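# Find leaked coffee packs and place them in tray

## Task

Three vacuum-sealed coffee packs are on the table, and either one or two of them have leaked. You can tell a leaked pack because its two large flat faces give way when pressed. Every leaked pack must end up entirely inside the tray. Every intact pack must be standing upright at its original spot when you finish. Anything that stays in place only because the robot is holding it does not count.

## Robot and tools

ROBOT. There are two xArm7 arms, each with a two-finger parallel gripper: left_arm, with its base at (+0.038, +0.269, 0) m, and right_arm, with its base at (-0.002, -0.278, 0) m. The arm names do not say which side of a camera image they appear on.

FRAME. All poses use one scene frame. The origin is on the table top midway between the bases, +z points up, +x points out across the table, and left_arm sits on the +y side. On each gripper, the fingers point along its own +z axis and close along its own y axis. end_effector_position is the spot between the finger pads when they are shut, about 2 cm short of the fingertips. The tips reach about 10 mm further along +z as the fingers close. Reported hand positions can be a little off, more so at long reach.

THE ROW. Every motion command uses one row of 16 numbers covering both arms, even if only one arm moves: left_arm x, y, z, qw, qx, qy, qz, opening, then right_arm in the same order. x, y, z is an absolute target for end_effector_position, in metres, in the scene frame. qw..qz is an absolute orientation target, written w first. Opening runs from -1 (closed) to +1 (fully open, 0.084 m). None of these values are offsets. A target more than 0.6 m from that arm's last reported position along any gripper axis gets the call refused, and nothing is sent. To keep an arm still, send the pose from the last result taken before it stopped moving, plus the opening you want, in every call. Repeat your own quaternion rather than copying a drifted reading. At every 1/30 s step, the controller clips the commanded pose to within 70 mm and 16 degrees of where the gripper actually is. When an action ends, the arm only continues to its last clipped pose, so send far targets in pieces and check the result after each.

TOOLS.
- execute_actions {actions, pictures}. actions is a list holding zero or one item. An empty list just reports the state. {"rows": [...], "steps": n} takes 1 to 15 rows and n up to 15 (default 15). Each row runs for one step, and the last row repeats until n steps are done. {"steps": n} with no rows is a wait of up to 300 steps, counted from the previous result, and your thinking time counts toward those steps. pictures is true or false and says whether camera images are included; they are on by default.
- move {target, speed}. target is one 16-number row as above. Both grippers travel straight toward their targets and arrive together, over 0.5 to 10 s; if the trip would take longer, they stop at 10 s short of the target. speed is in m/s, from 0.002 to 0.5, default 0.25, and turning is capped at twice that value in rad/s. The opening is applied at the start. The path does not avoid obstacles or the other arm. Faster contact hits harder, and aiming deeper past a contact presses harder. The result adds a move: line with the ending (done, off_target, moving, held or fault), any limits that acted, and each gripper's distance from its target. If only one arm is named, the other finished normally. paced means the target was clipped. held means a safety check blocked some steps, and after that the arm may lurch faster than speed.
- wait {seconds}, from 0 to 10. The robot gets no new commands during the wait.
- zoom_image {camera, region}. camera is cam_high, cam_low, cam_left_wrist or cam_right_wrist, and each image is 896x504. region is [x0, y0, x1, y1] in pixels measured from the top-left corner, at most 504x504.
- read_manual {section}. Returns only the licence texts.
- finished_scene {scene}. Takes an integer, 1 or 2. Its result says whether the scene succeeded and gives the next scene's task.

RESULTS. The state line shows each gripper's position, quaternion and velocities. grip_measured is the actual finger opening, on the same -1..1 scale. "pose unreachable" means the clearance check changed or blocked that arm's command, and HELD marks the steps where this happened. A "Hand target" line shows where the controller is currently driving each gripper. Joint torques include offsets and noise. MOTOR HOT appears from 65 °C, and at 80 °C the arm is braked until it cools (OVER-TEMPERATURE FAULT). A TORQUE FAULT happens when contact loads reach a joint's limit (47.5 N m for waist and shoulder, 28.5 for upper arm roll, elbow and forearm roll, 19 for the two wrist joints). The arm then backs off, freezes for 10 s and drops the rest of the call. A held object's weight adds to these loads. The simulation keeps running while you think.

GRIPPING. To hold something, command an opening clearly smaller than grip_measured; the bigger the gap, the harder the squeeze. Each pad gives about 24 N on objects up to roughly 6 cm wide. Closing fast can squeeze much harder. To test a pack, grip it gently across its large faces and compare how far the fingers close: a leaked pack should let them close further than an intact one.

AVOID. Do not knock anything off the table, which fails the task. Do not let the arms collide or push on each other. Avoid fast closes, drops, slams and hard shoves. Lower packs gently and release them so they stay put without help. Leave the intact packs upright where they started. Random tugs on held items or pushes on loose ones can happen, so check the pictures before you finish.

Each tool is called after ">>>" by a JSON object that holds its "method" and its "body".

## Session

>>> {"method": "execute_actions", "body": {"actions": []}}

Scene clock: 0.00 s of 4600.00 s.
left_arm: end_effector_position=(+0.1785, -0.0692, +0.2353) grip_measured=+1.00 end_effector_quat_wxyz=(-0.266, +0.447, +0.724, -0.453) end_effector_velocity=(-0.000, -0.000, -0.000) end_effector_angular_velocity=(+0.001, +0.001, -0.001) | right_arm: end_effector_position=(+0.2507, -0.8139, +0.2095) grip_measured=+1.00 end_effector_quat_wxyz=(-0.057, +0.594, +0.803, +0.000) end_effector_velocity=(+0.001, +0.000, +0.001) end_effector_angular_velocity=(-0.001, +0.000, +0.001)
Joint positions: left_arm=[-2.398 -1.409  1.42   0.757  0.287  1.14   2.951  0.084] | right_arm=[-1.393  0.532  0.209  1.796 -0.156  1.38  -2.904  0.084]
Joint velocities: left_arm=[-0.001  0.     0.001 -0.    -0.    -0.    -0.     0.   ] | right_arm=[ 0.002 -0.001 -0.     0.    -0.     0.001  0.001 -0.   ]
Joint torques (N m, as the arm reports them, + toward a larger angle): no reading
Motor temperatures (°C, as the motors report them): left_arm=[30 30 29 32 26 35 34] | right_arm=[31 32 31 31 30 33 34]
Hand target (left_arm): +0.178, -0.069, +0.235; -0.266, +0.447, +0.724, -0.453
Hand target (right_arm): +0.251, -0.814, +0.210; -0.057, +0.594, +0.803, +0.000
camera_calibration (this result's frames):
cam_left_wrist: T_world_to_cam=[[0.411048, 0.178402, -0.893987, 0.179517], [0.449588, -0.892779, 0.028556, -0.0817735], [-0.793038, -0.413664, -0.447183, 0.349725], [0, 0, 0, 1]] pos_world=[0.240319, 0.0396365, 0.319212]
cam_right_wrist: T_world_to_cam=[[0.94778, 0.311168, -0.0699151, 0.0615405], [0.30612, -0.949091, -0.0742697, -0.7633], [-0.0894662, 0.0489888, -0.994784, 0.399533], [0, 0, 0, 1]] pos_world=[0.21108, -0.763164, 0.345062]

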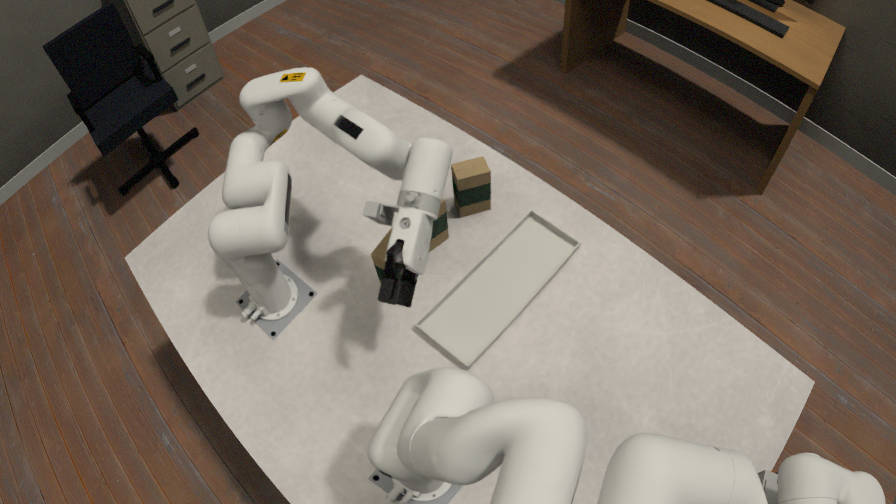

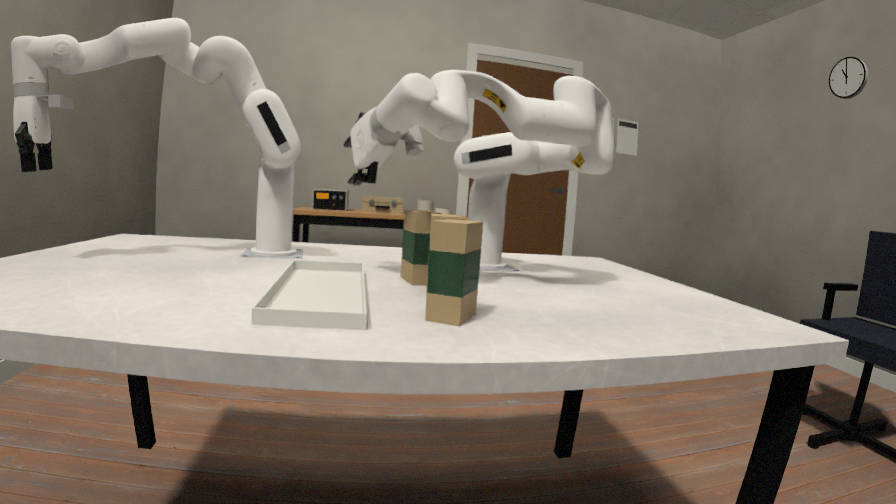

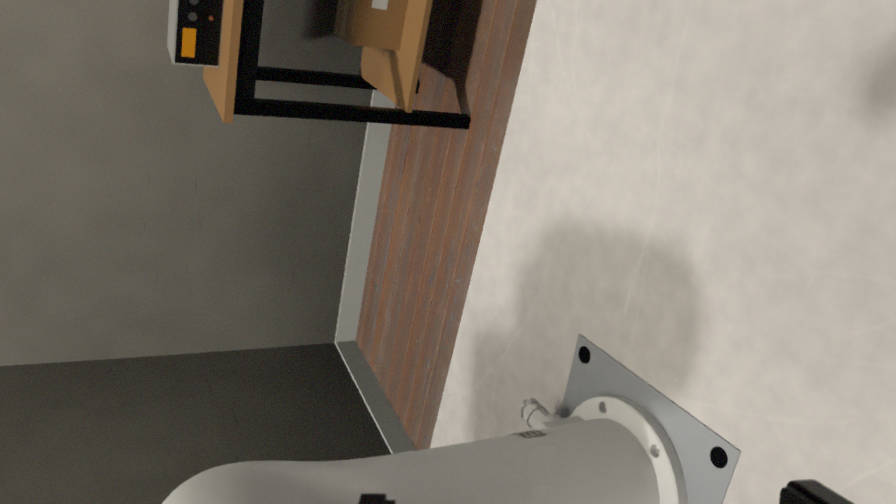

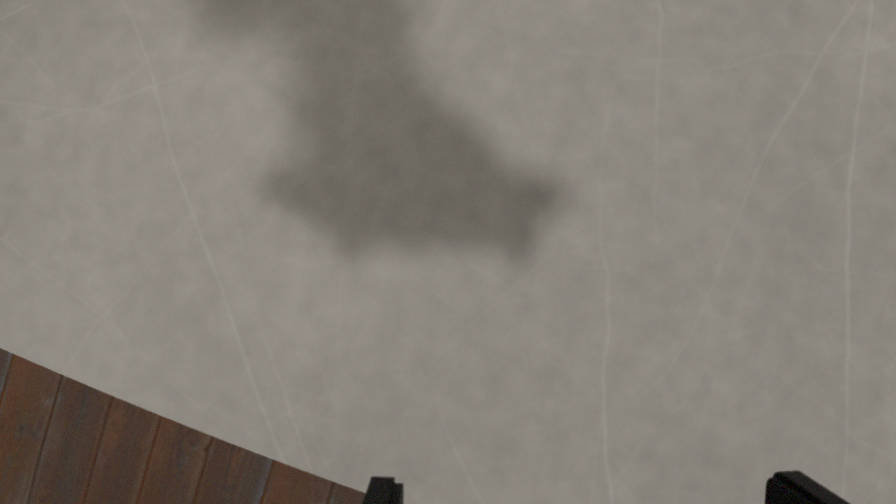

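>>> {"method": "move", "body": {"target": [0.44,0.01,0.4,0,0.707,0.707,0,1,0.2507,-0.8139,0.2095,-0.057,0.594,0.803,0,1], "speed": 0.3}}

Scene clock: 3.73 s of 4600.00 s.
left_arm: end_effector_position=(+0.4397, +0.0109, +0.4000) grip_measured=+1.00 end_effector_quat_wxyz=(-0.002, +0.707, +0.707, +0.000) end_effector_velocity=(+0.002, +0.000, +0.002) end_effector_angular_velocity=(+0.001, -0.006, -0.004) | right_arm: end_effector_position=(+0.2507, -0.8139, +0.2095) grip_measured=+1.00 end_effector_quat_wxyz=(-0.057, +0.594, +0.803, +0.000) end_effector_velocity=(+0.000, -0.000, +0.001) end_effector_angular_velocity=(-0.002, -0.001, +0.000)
Joint positions: left_arm=[-2.673 -0.804  1.226  1.722  0.805  1.927  3.569  0.084] | right_arm=[-1.393  0.533  0.209  1.797 -0.156  1.38  -2.904  0.084]
Joint velocities: left_arm=[-0.003  0.003  0.001  0.006  0.005  0.001  0.007 -0.   ] | right_arm=[ 0.    -0.001  0.     0.001  0.    -0.001 -0.     0.   ]
Joint torques (N m, as the arm reports them, + toward a larger angle): left_arm=[  1.29  16.25 -11.22  10.67  -0.79  -1.95  -0.63] | right_arm=[  1.27 -28.67   1.96  13.1   -0.66  -1.34   1.02]
Motor temperatures (°C, as the motors report them): left_arm=[30 30 30 32 26 35 34] | right_arm=[31 32 31 32 30 33 34]
Hand target (left_arm): +0.440, +0.011, +0.400; -0.002, +0.707, +0.707, +0.000
Hand target (right_arm): +0.251, -0.814, +0.210; -0.057, +0.594, +0.803, +0.000
Off the commanded pose (left_arm): 0.001 m, 0 deg.
Off the commanded pose (right_arm): 0.000 m, 0 deg.
move: done
camera_calibration (this result's frames):
cam_left_wrist: T_world_to_cam=[[0.999901, -0.0135053, -0.00397279, -0.407725], [-0.013536, -0.999878, -0.00782397, 0.0870077], [-0.00386664, 0.00787697, -0.999962, 0.533181], [0, 0, 0, 1]] pos_world=[0.410924, 0.0772908, 0.532221]
cam_right_wrist: T_world_to_cam=[[0.947647, 0.311526, -0.0701201, 0.0619104], [0.306454, -0.948971, -0.0744298, -0.763289], [-0.0897288, 0.0490445, -0.994758, 0.399611], [0, 0, 0, 1]] pos_world=[0.211101, -0.763225, 0.345046]

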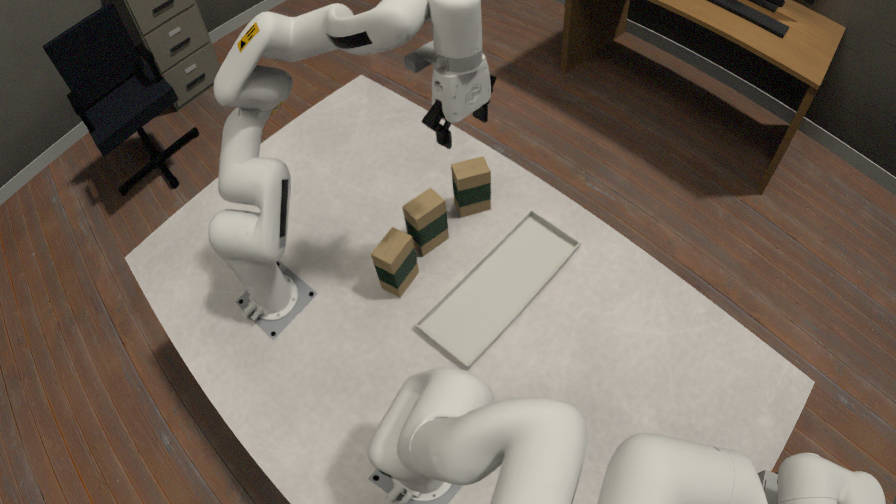

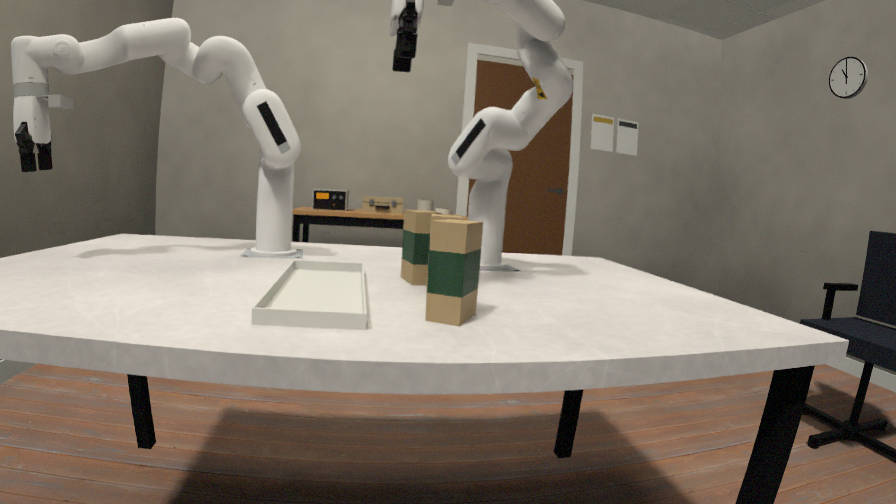

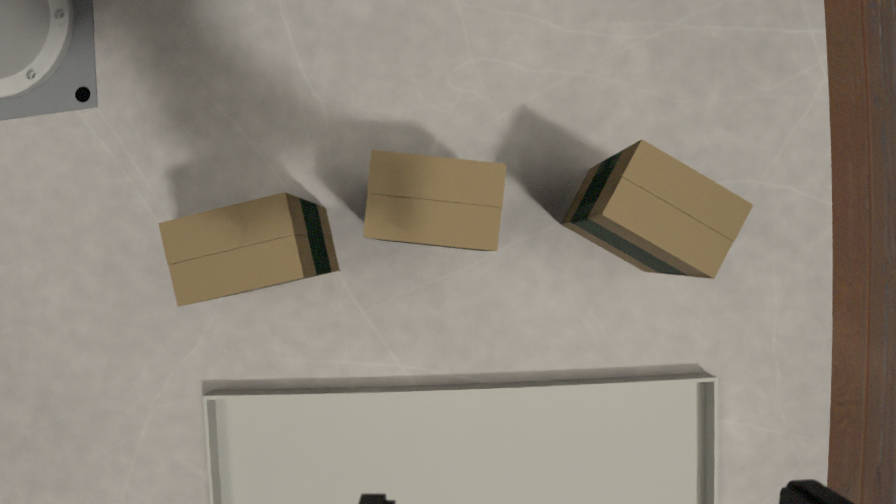

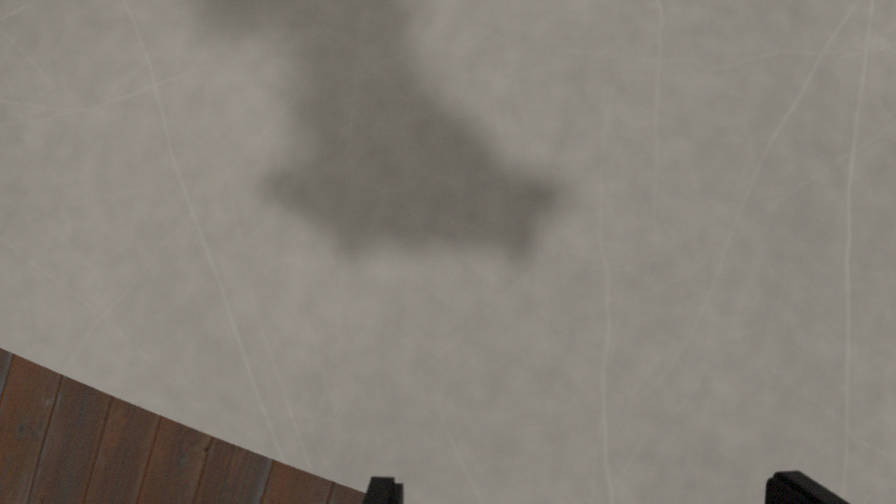

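>>> {"method": "move", "body": {"target": [0.283,0.079,0.19,0,0.9945,0.1045,0,1,0.2507,-0.8139,0.2095,-0.057,0.594,0.803,0,1], "speed": 0.4}}

Scene clock: 8.03 s of 4600.00 s.
left_arm: end_effector_position=(+0.2831, +0.0783, +0.1903) grip_measured=+1.00 end_effector_quat_wxyz=(+0.000, +0.994, +0.105, +0.000) end_effector_velocity=(-0.002, +0.001, -0.003) end_effector_angular_velocity=(-0.000, +0.001, -0.015) | right_arm: end_effector_position=(+0.2507, -0.8139, +0.2095) grip_measured=+1.00 end_effector_quat_wxyz=(-0.057, +0.594, +0.803, -0.000) end_effector_velocity=(-0.001, -0.000, -0.000) end_effector_angular_velocity=(+0.001, +0.000, -0.002)
Joint positions: left_arm=[-2.277 -1.491  1.009  0.641  1.06   1.827  4.436  0.084] | right_arm=[-1.393  0.533  0.209  1.797 -0.156  1.38  -2.904  0.084]
Joint velocities: left_arm=[ 0.003 -0.007  0.003 -0.01   0.004 -0.001  0.01  -0.   ] | right_arm=[-0.002  0.001 -0.     0.     0.001  0.001  0.     0.   ]
Joint torques (N m, as the arm reports them, + toward a larger angle): left_arm=[  1.47  11.26 -12.05   7.95  -1.26  -2.18  -0.43] | right_arm=[  1.26 -28.71   2.01  13.27  -0.52  -1.44   1.12]
Motor temperatures (°C, as the motors report them): left_arm=[30 30 30 32 26 35 34] | right_arm=[31 32 31 32 30 33 34]
Hand target (left_arm): +0.283, +0.078, +0.190; +0.000, +0.995, +0.104, -0.000
Hand target (right_arm): +0.251, -0.814, +0.209; -0.057, +0.594, +0.803, +0.000
Off the commanded pose (left_arm): 0.001 m, 0 deg.
Off the commanded pose (right_arm): 0.000 m, 0 deg.
move: done
camera_calibration (this result's frames):
cam_left_wrist: T_world_to_cam=[[0.196627, -0.980478, -0.00112446, 0.0514437], [-0.980465, -0.196619, -0.00534771, 0.360957], [0.00502222, 0.002154, -0.999985, 0.320325], [0, 0, 0, 1]] pos_world=[0.342182, 0.12072, 0.322308]
cam_right_wrist: T_world_to_cam=[[0.947647, 0.311526, -0.070121, 0.0619105], [0.306454, -0.948971, -0.0744292, -0.763289], [-0.0897295, 0.0490437, -0.994758, 0.399611], [0, 0, 0, 1]] pos_world=[0.211101, -0.763225, 0.345046]

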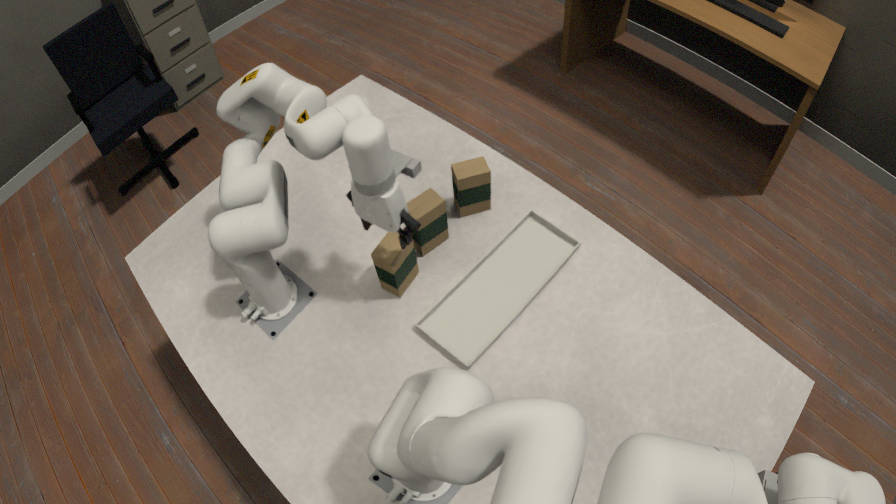

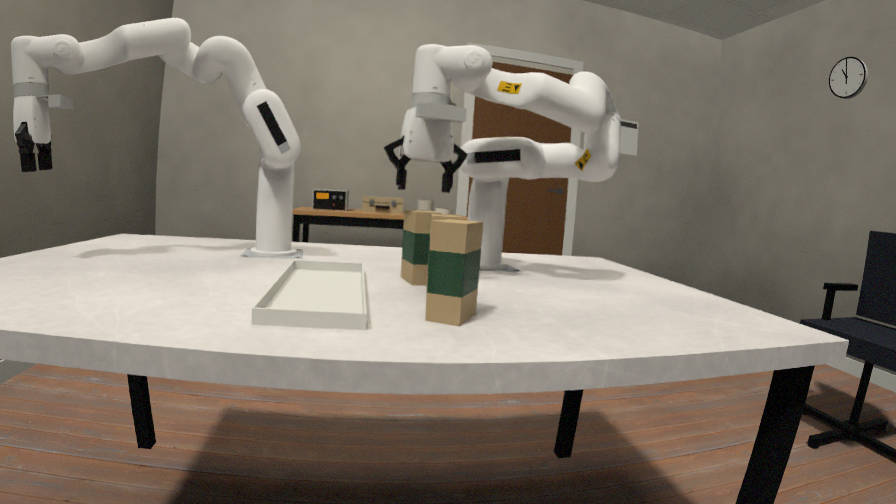

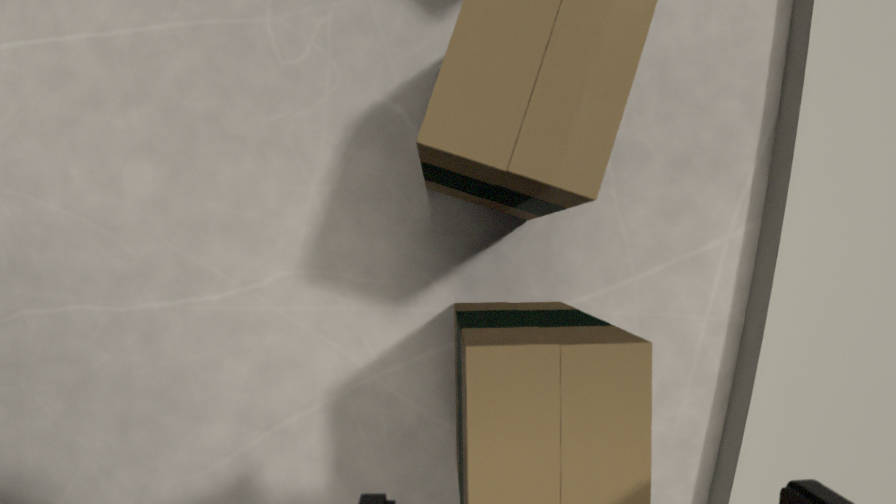

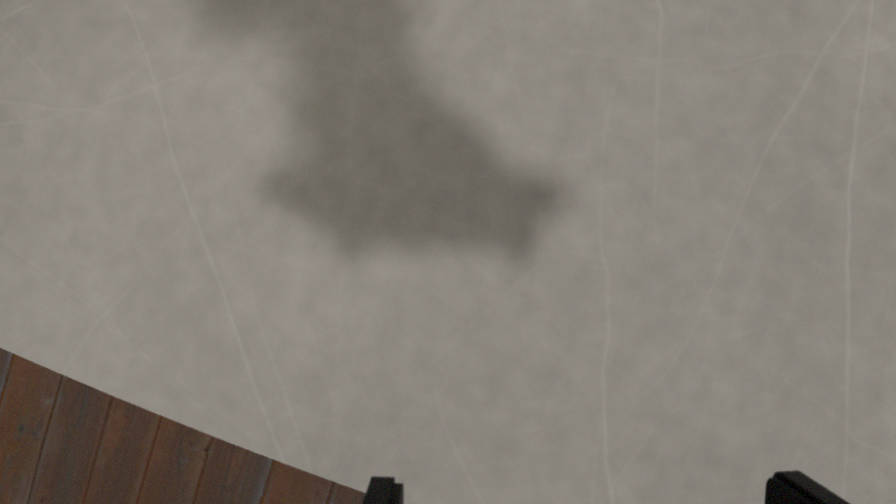

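Aligned; slightly closer, so grip a bit higher.

>>> {"method": "move", "body": {"target": [0.284,0.078,0.103,0,0.9935,0.113,0,1,0.2507,-0.8139,0.2095,-0.057,0.594,0.803,0,1], "speed": 0.15}}

>>> {"method": "move", "body": {"target": [0.284,0.078,0.103,0,0.9935,0.113,0,-1,0.2507,-0.8139,0.2095,-0.057,0.594,0.803,0,1]}}

Scene clock: 11.10 s of 4600.00 s.
left_arm: end_effector_position=(+0.2840, +0.0780, +0.1033) grip_measured=+1.00 end_effector_quat_wxyz=(+0.000, +0.994, +0.113, +0.000) end_effector_velocity=(+0.000, +0.000, -0.003) end_effector_angular_velocity=(+0.001, +0.001, +0.001) | right_arm: end_effector_position=(+0.2507, -0.8139, +0.2095) grip_measured=+1.00 end_effector_quat_wxyz=(-0.057, +0.594, +0.803, +0.000) end_effector_velocity=(-0.001, -0.000, +0.001) end_effector_angular_velocity=(-0.003, +0.000, -0.001)
Joint positions: left_arm=[-2.209 -1.576  1.26   0.51   1.3    1.725  4.428  0.084] | right_arm=[-1.393  0.533  0.209  1.797 -0.156  1.38  -2.904  0.084]
Joint velocities: left_arm=[ 0.002 -0.     0.008 -0.002  0.007 -0.003  0.    -0.   ] | right_arm=[-0.001 -0.002  0.     0.    -0.001 -0.     0.     0.   ]
Joint torques (N m, as the arm reports them, + toward a larger angle): left_arm=[  2.12  10.67 -12.44   4.23  -1.09  -1.94  -0.68] | right_arm=[  1.21 -28.68   1.99  13.17  -0.73  -1.38   1.06]
Motor temperatures (°C, as the motors report them): left_arm=[30 30 30 32 26 35 34] | right_arm=[31 32 31 32 30 33 34]
Hand target (left_arm): +0.284, +0.078, +0.103; -0.000, +0.994, +0.113, +0.000
Hand target (right_arm): +0.251, -0.814, +0.209; -0.057, +0.594, +0.803, +0.000
Off the commanded pose (left_arm): 0.000 m, 0 deg.
Off the commanded pose (right_arm): 0.000 m, 0 deg.
move: done
camera_calibration (this result's frames):
cam_left_wrist: T_world_to_cam=[[0.212046, -0.977259, -0.00132945, 0.0463047], [-0.977247, -0.212036, -0.00546716, 0.361648], [0.00506094, 0.00245849, -0.999984, 0.233238], [0, 0, 0, 1]] pos_world=[0.34242, 0.121361, 0.235273]
cam_right_wrist: T_world_to_cam=[[0.947647, 0.311526, -0.0701211, 0.0619106], [0.306454, -0.948971, -0.0744295, -0.763289], [-0.0897296, 0.0490439, -0.994758, 0.399611], [0, 0, 0, 1]] pos_world=[0.211101, -0.763225, 0.345046]

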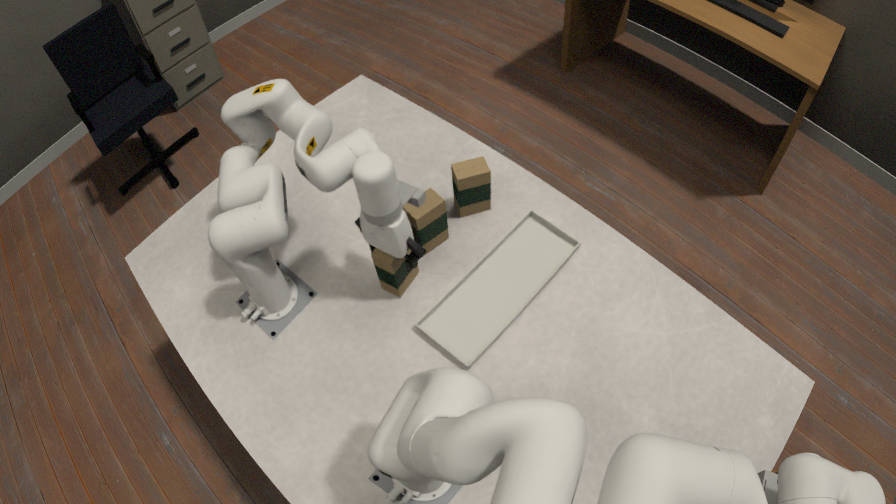

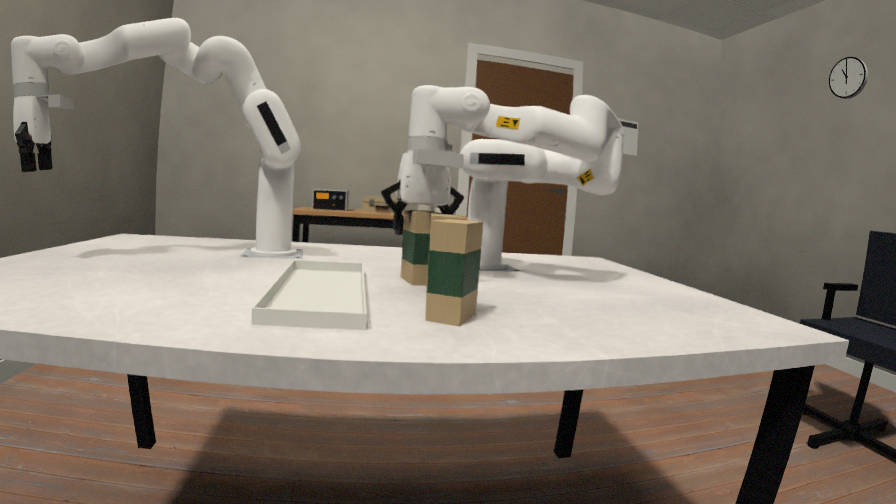

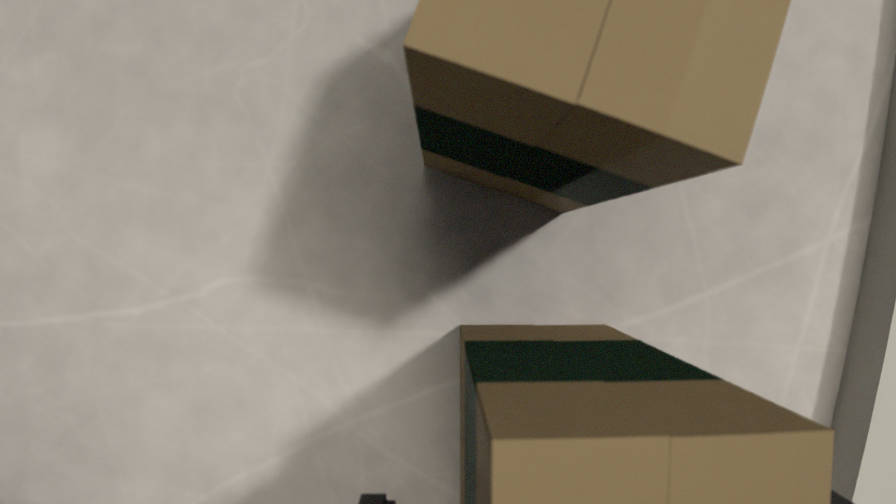

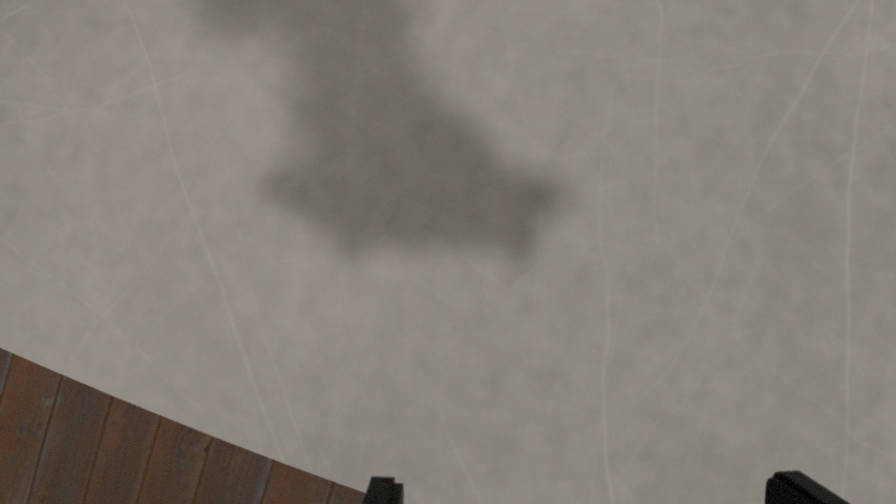

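Scene clock: 11.80 s of 4600.00 s.
left_arm: end_effector_position=(+0.2846, +0.0775, +0.1042) grip_measured=-0.31 end_effector_quat_wxyz=(+0.002, +0.994, +0.113, +0.001) end_effector_velocity=(-0.000, +0.000, -0.003) end_effector_angular_velocity=(+0.003, +0.004, -0.002) | right_arm: end_effector_position=(+0.2507, -0.8139, +0.2095) grip_measured=+1.00 end_effector_quat_wxyz=(-0.057, +0.594, +0.803, +0.000) end_effector_velocity=(-0.001, -0.001, +0.001) end_effector_angular_velocity=(-0.002, -0.001, -0.002)
Joint positions: left_arm=[-2.208 -1.575  1.257  0.51   1.3    1.723  4.428  0.031] | right_arm=[-1.393  0.533  0.209  1.797 -0.156  1.38  -2.904  0.084]
Joint velocities: left_arm=[-0.001  0.     0.011 -0.     0.006 -0.002  0.001 -0.   ] | right_arm=[-0.001 -0.001  0.     0.    -0.    -0.     0.    -0.   ]
Joint torques (N m, as the arm reports them, + toward a larger angle): left_arm=[ 2.02 11.84 -3.16  2.2   0.45  0.04 -0.62] | right_arm=[  1.11 -28.74   1.94  13.11  -0.65  -1.47   1.  ]
Motor temperatures (°C, as the motors report them): left_arm=[30 30 30 32 26 35 34] | right_arm=[31 32 31 32 30 33 34]
Hand target (left_arm): +0.284, +0.078, +0.103; +0.000, +0.994, +0.113, +0.000
Hand target (right_arm): +0.251, -0.814, +0.210; -0.057, +0.594, +0.803, -0.000
Off the commanded pose (left_arm): 0.001 m, 0 deg.
Off the commanded pose (right_arm): 0.000 m, 0 deg.
move: done
camera_calibration (this result's frames):
cam_left_wrist: T_world_to_cam=[[0.212709, -0.977114, 0.00195247, 0.0451594], [-0.97709, -0.212717, -0.00688241, 0.362269], [0.00714022, -0.000443789, -0.999974, 0.233837], [0, 0, 0, 1]] pos_world=[0.342694, 0.121291, 0.236237]
cam_right_wrist: T_world_to_cam=[[0.947647, 0.311527, -0.0701209, 0.0619108], [0.306455, -0.948971, -0.0744295, -0.763289], [-0.0897295, 0.049044, -0.994758, 0.399611], [0, 0, 0, 1]] pos_world=[0.211101, -0.763224, 0.345046]

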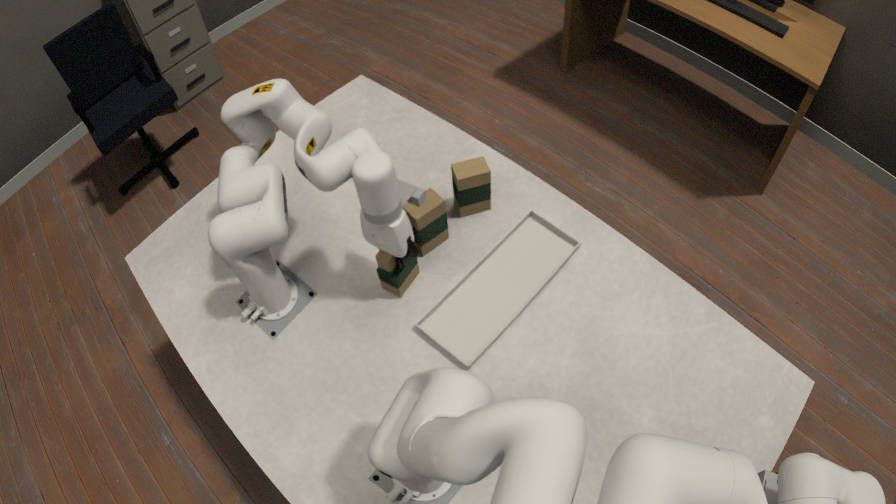

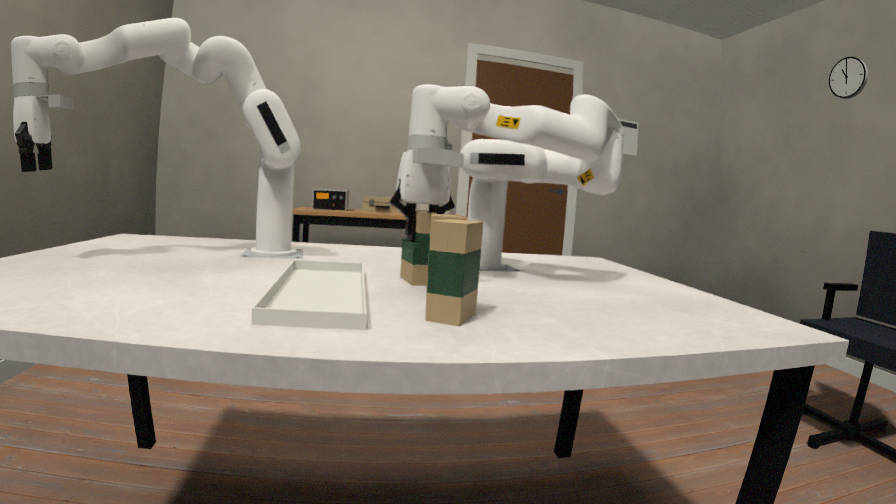

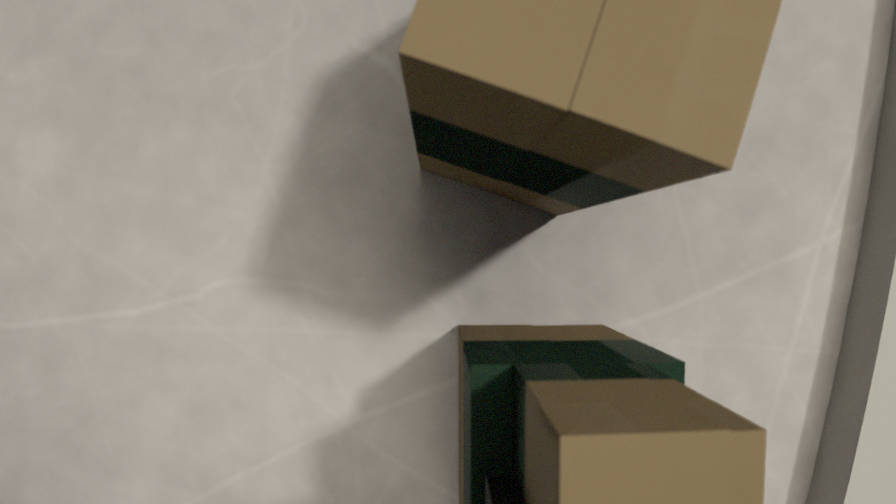

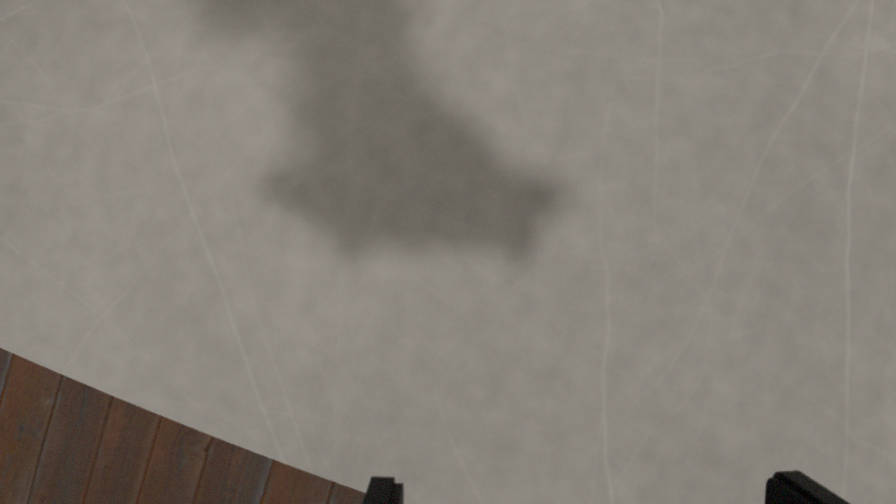

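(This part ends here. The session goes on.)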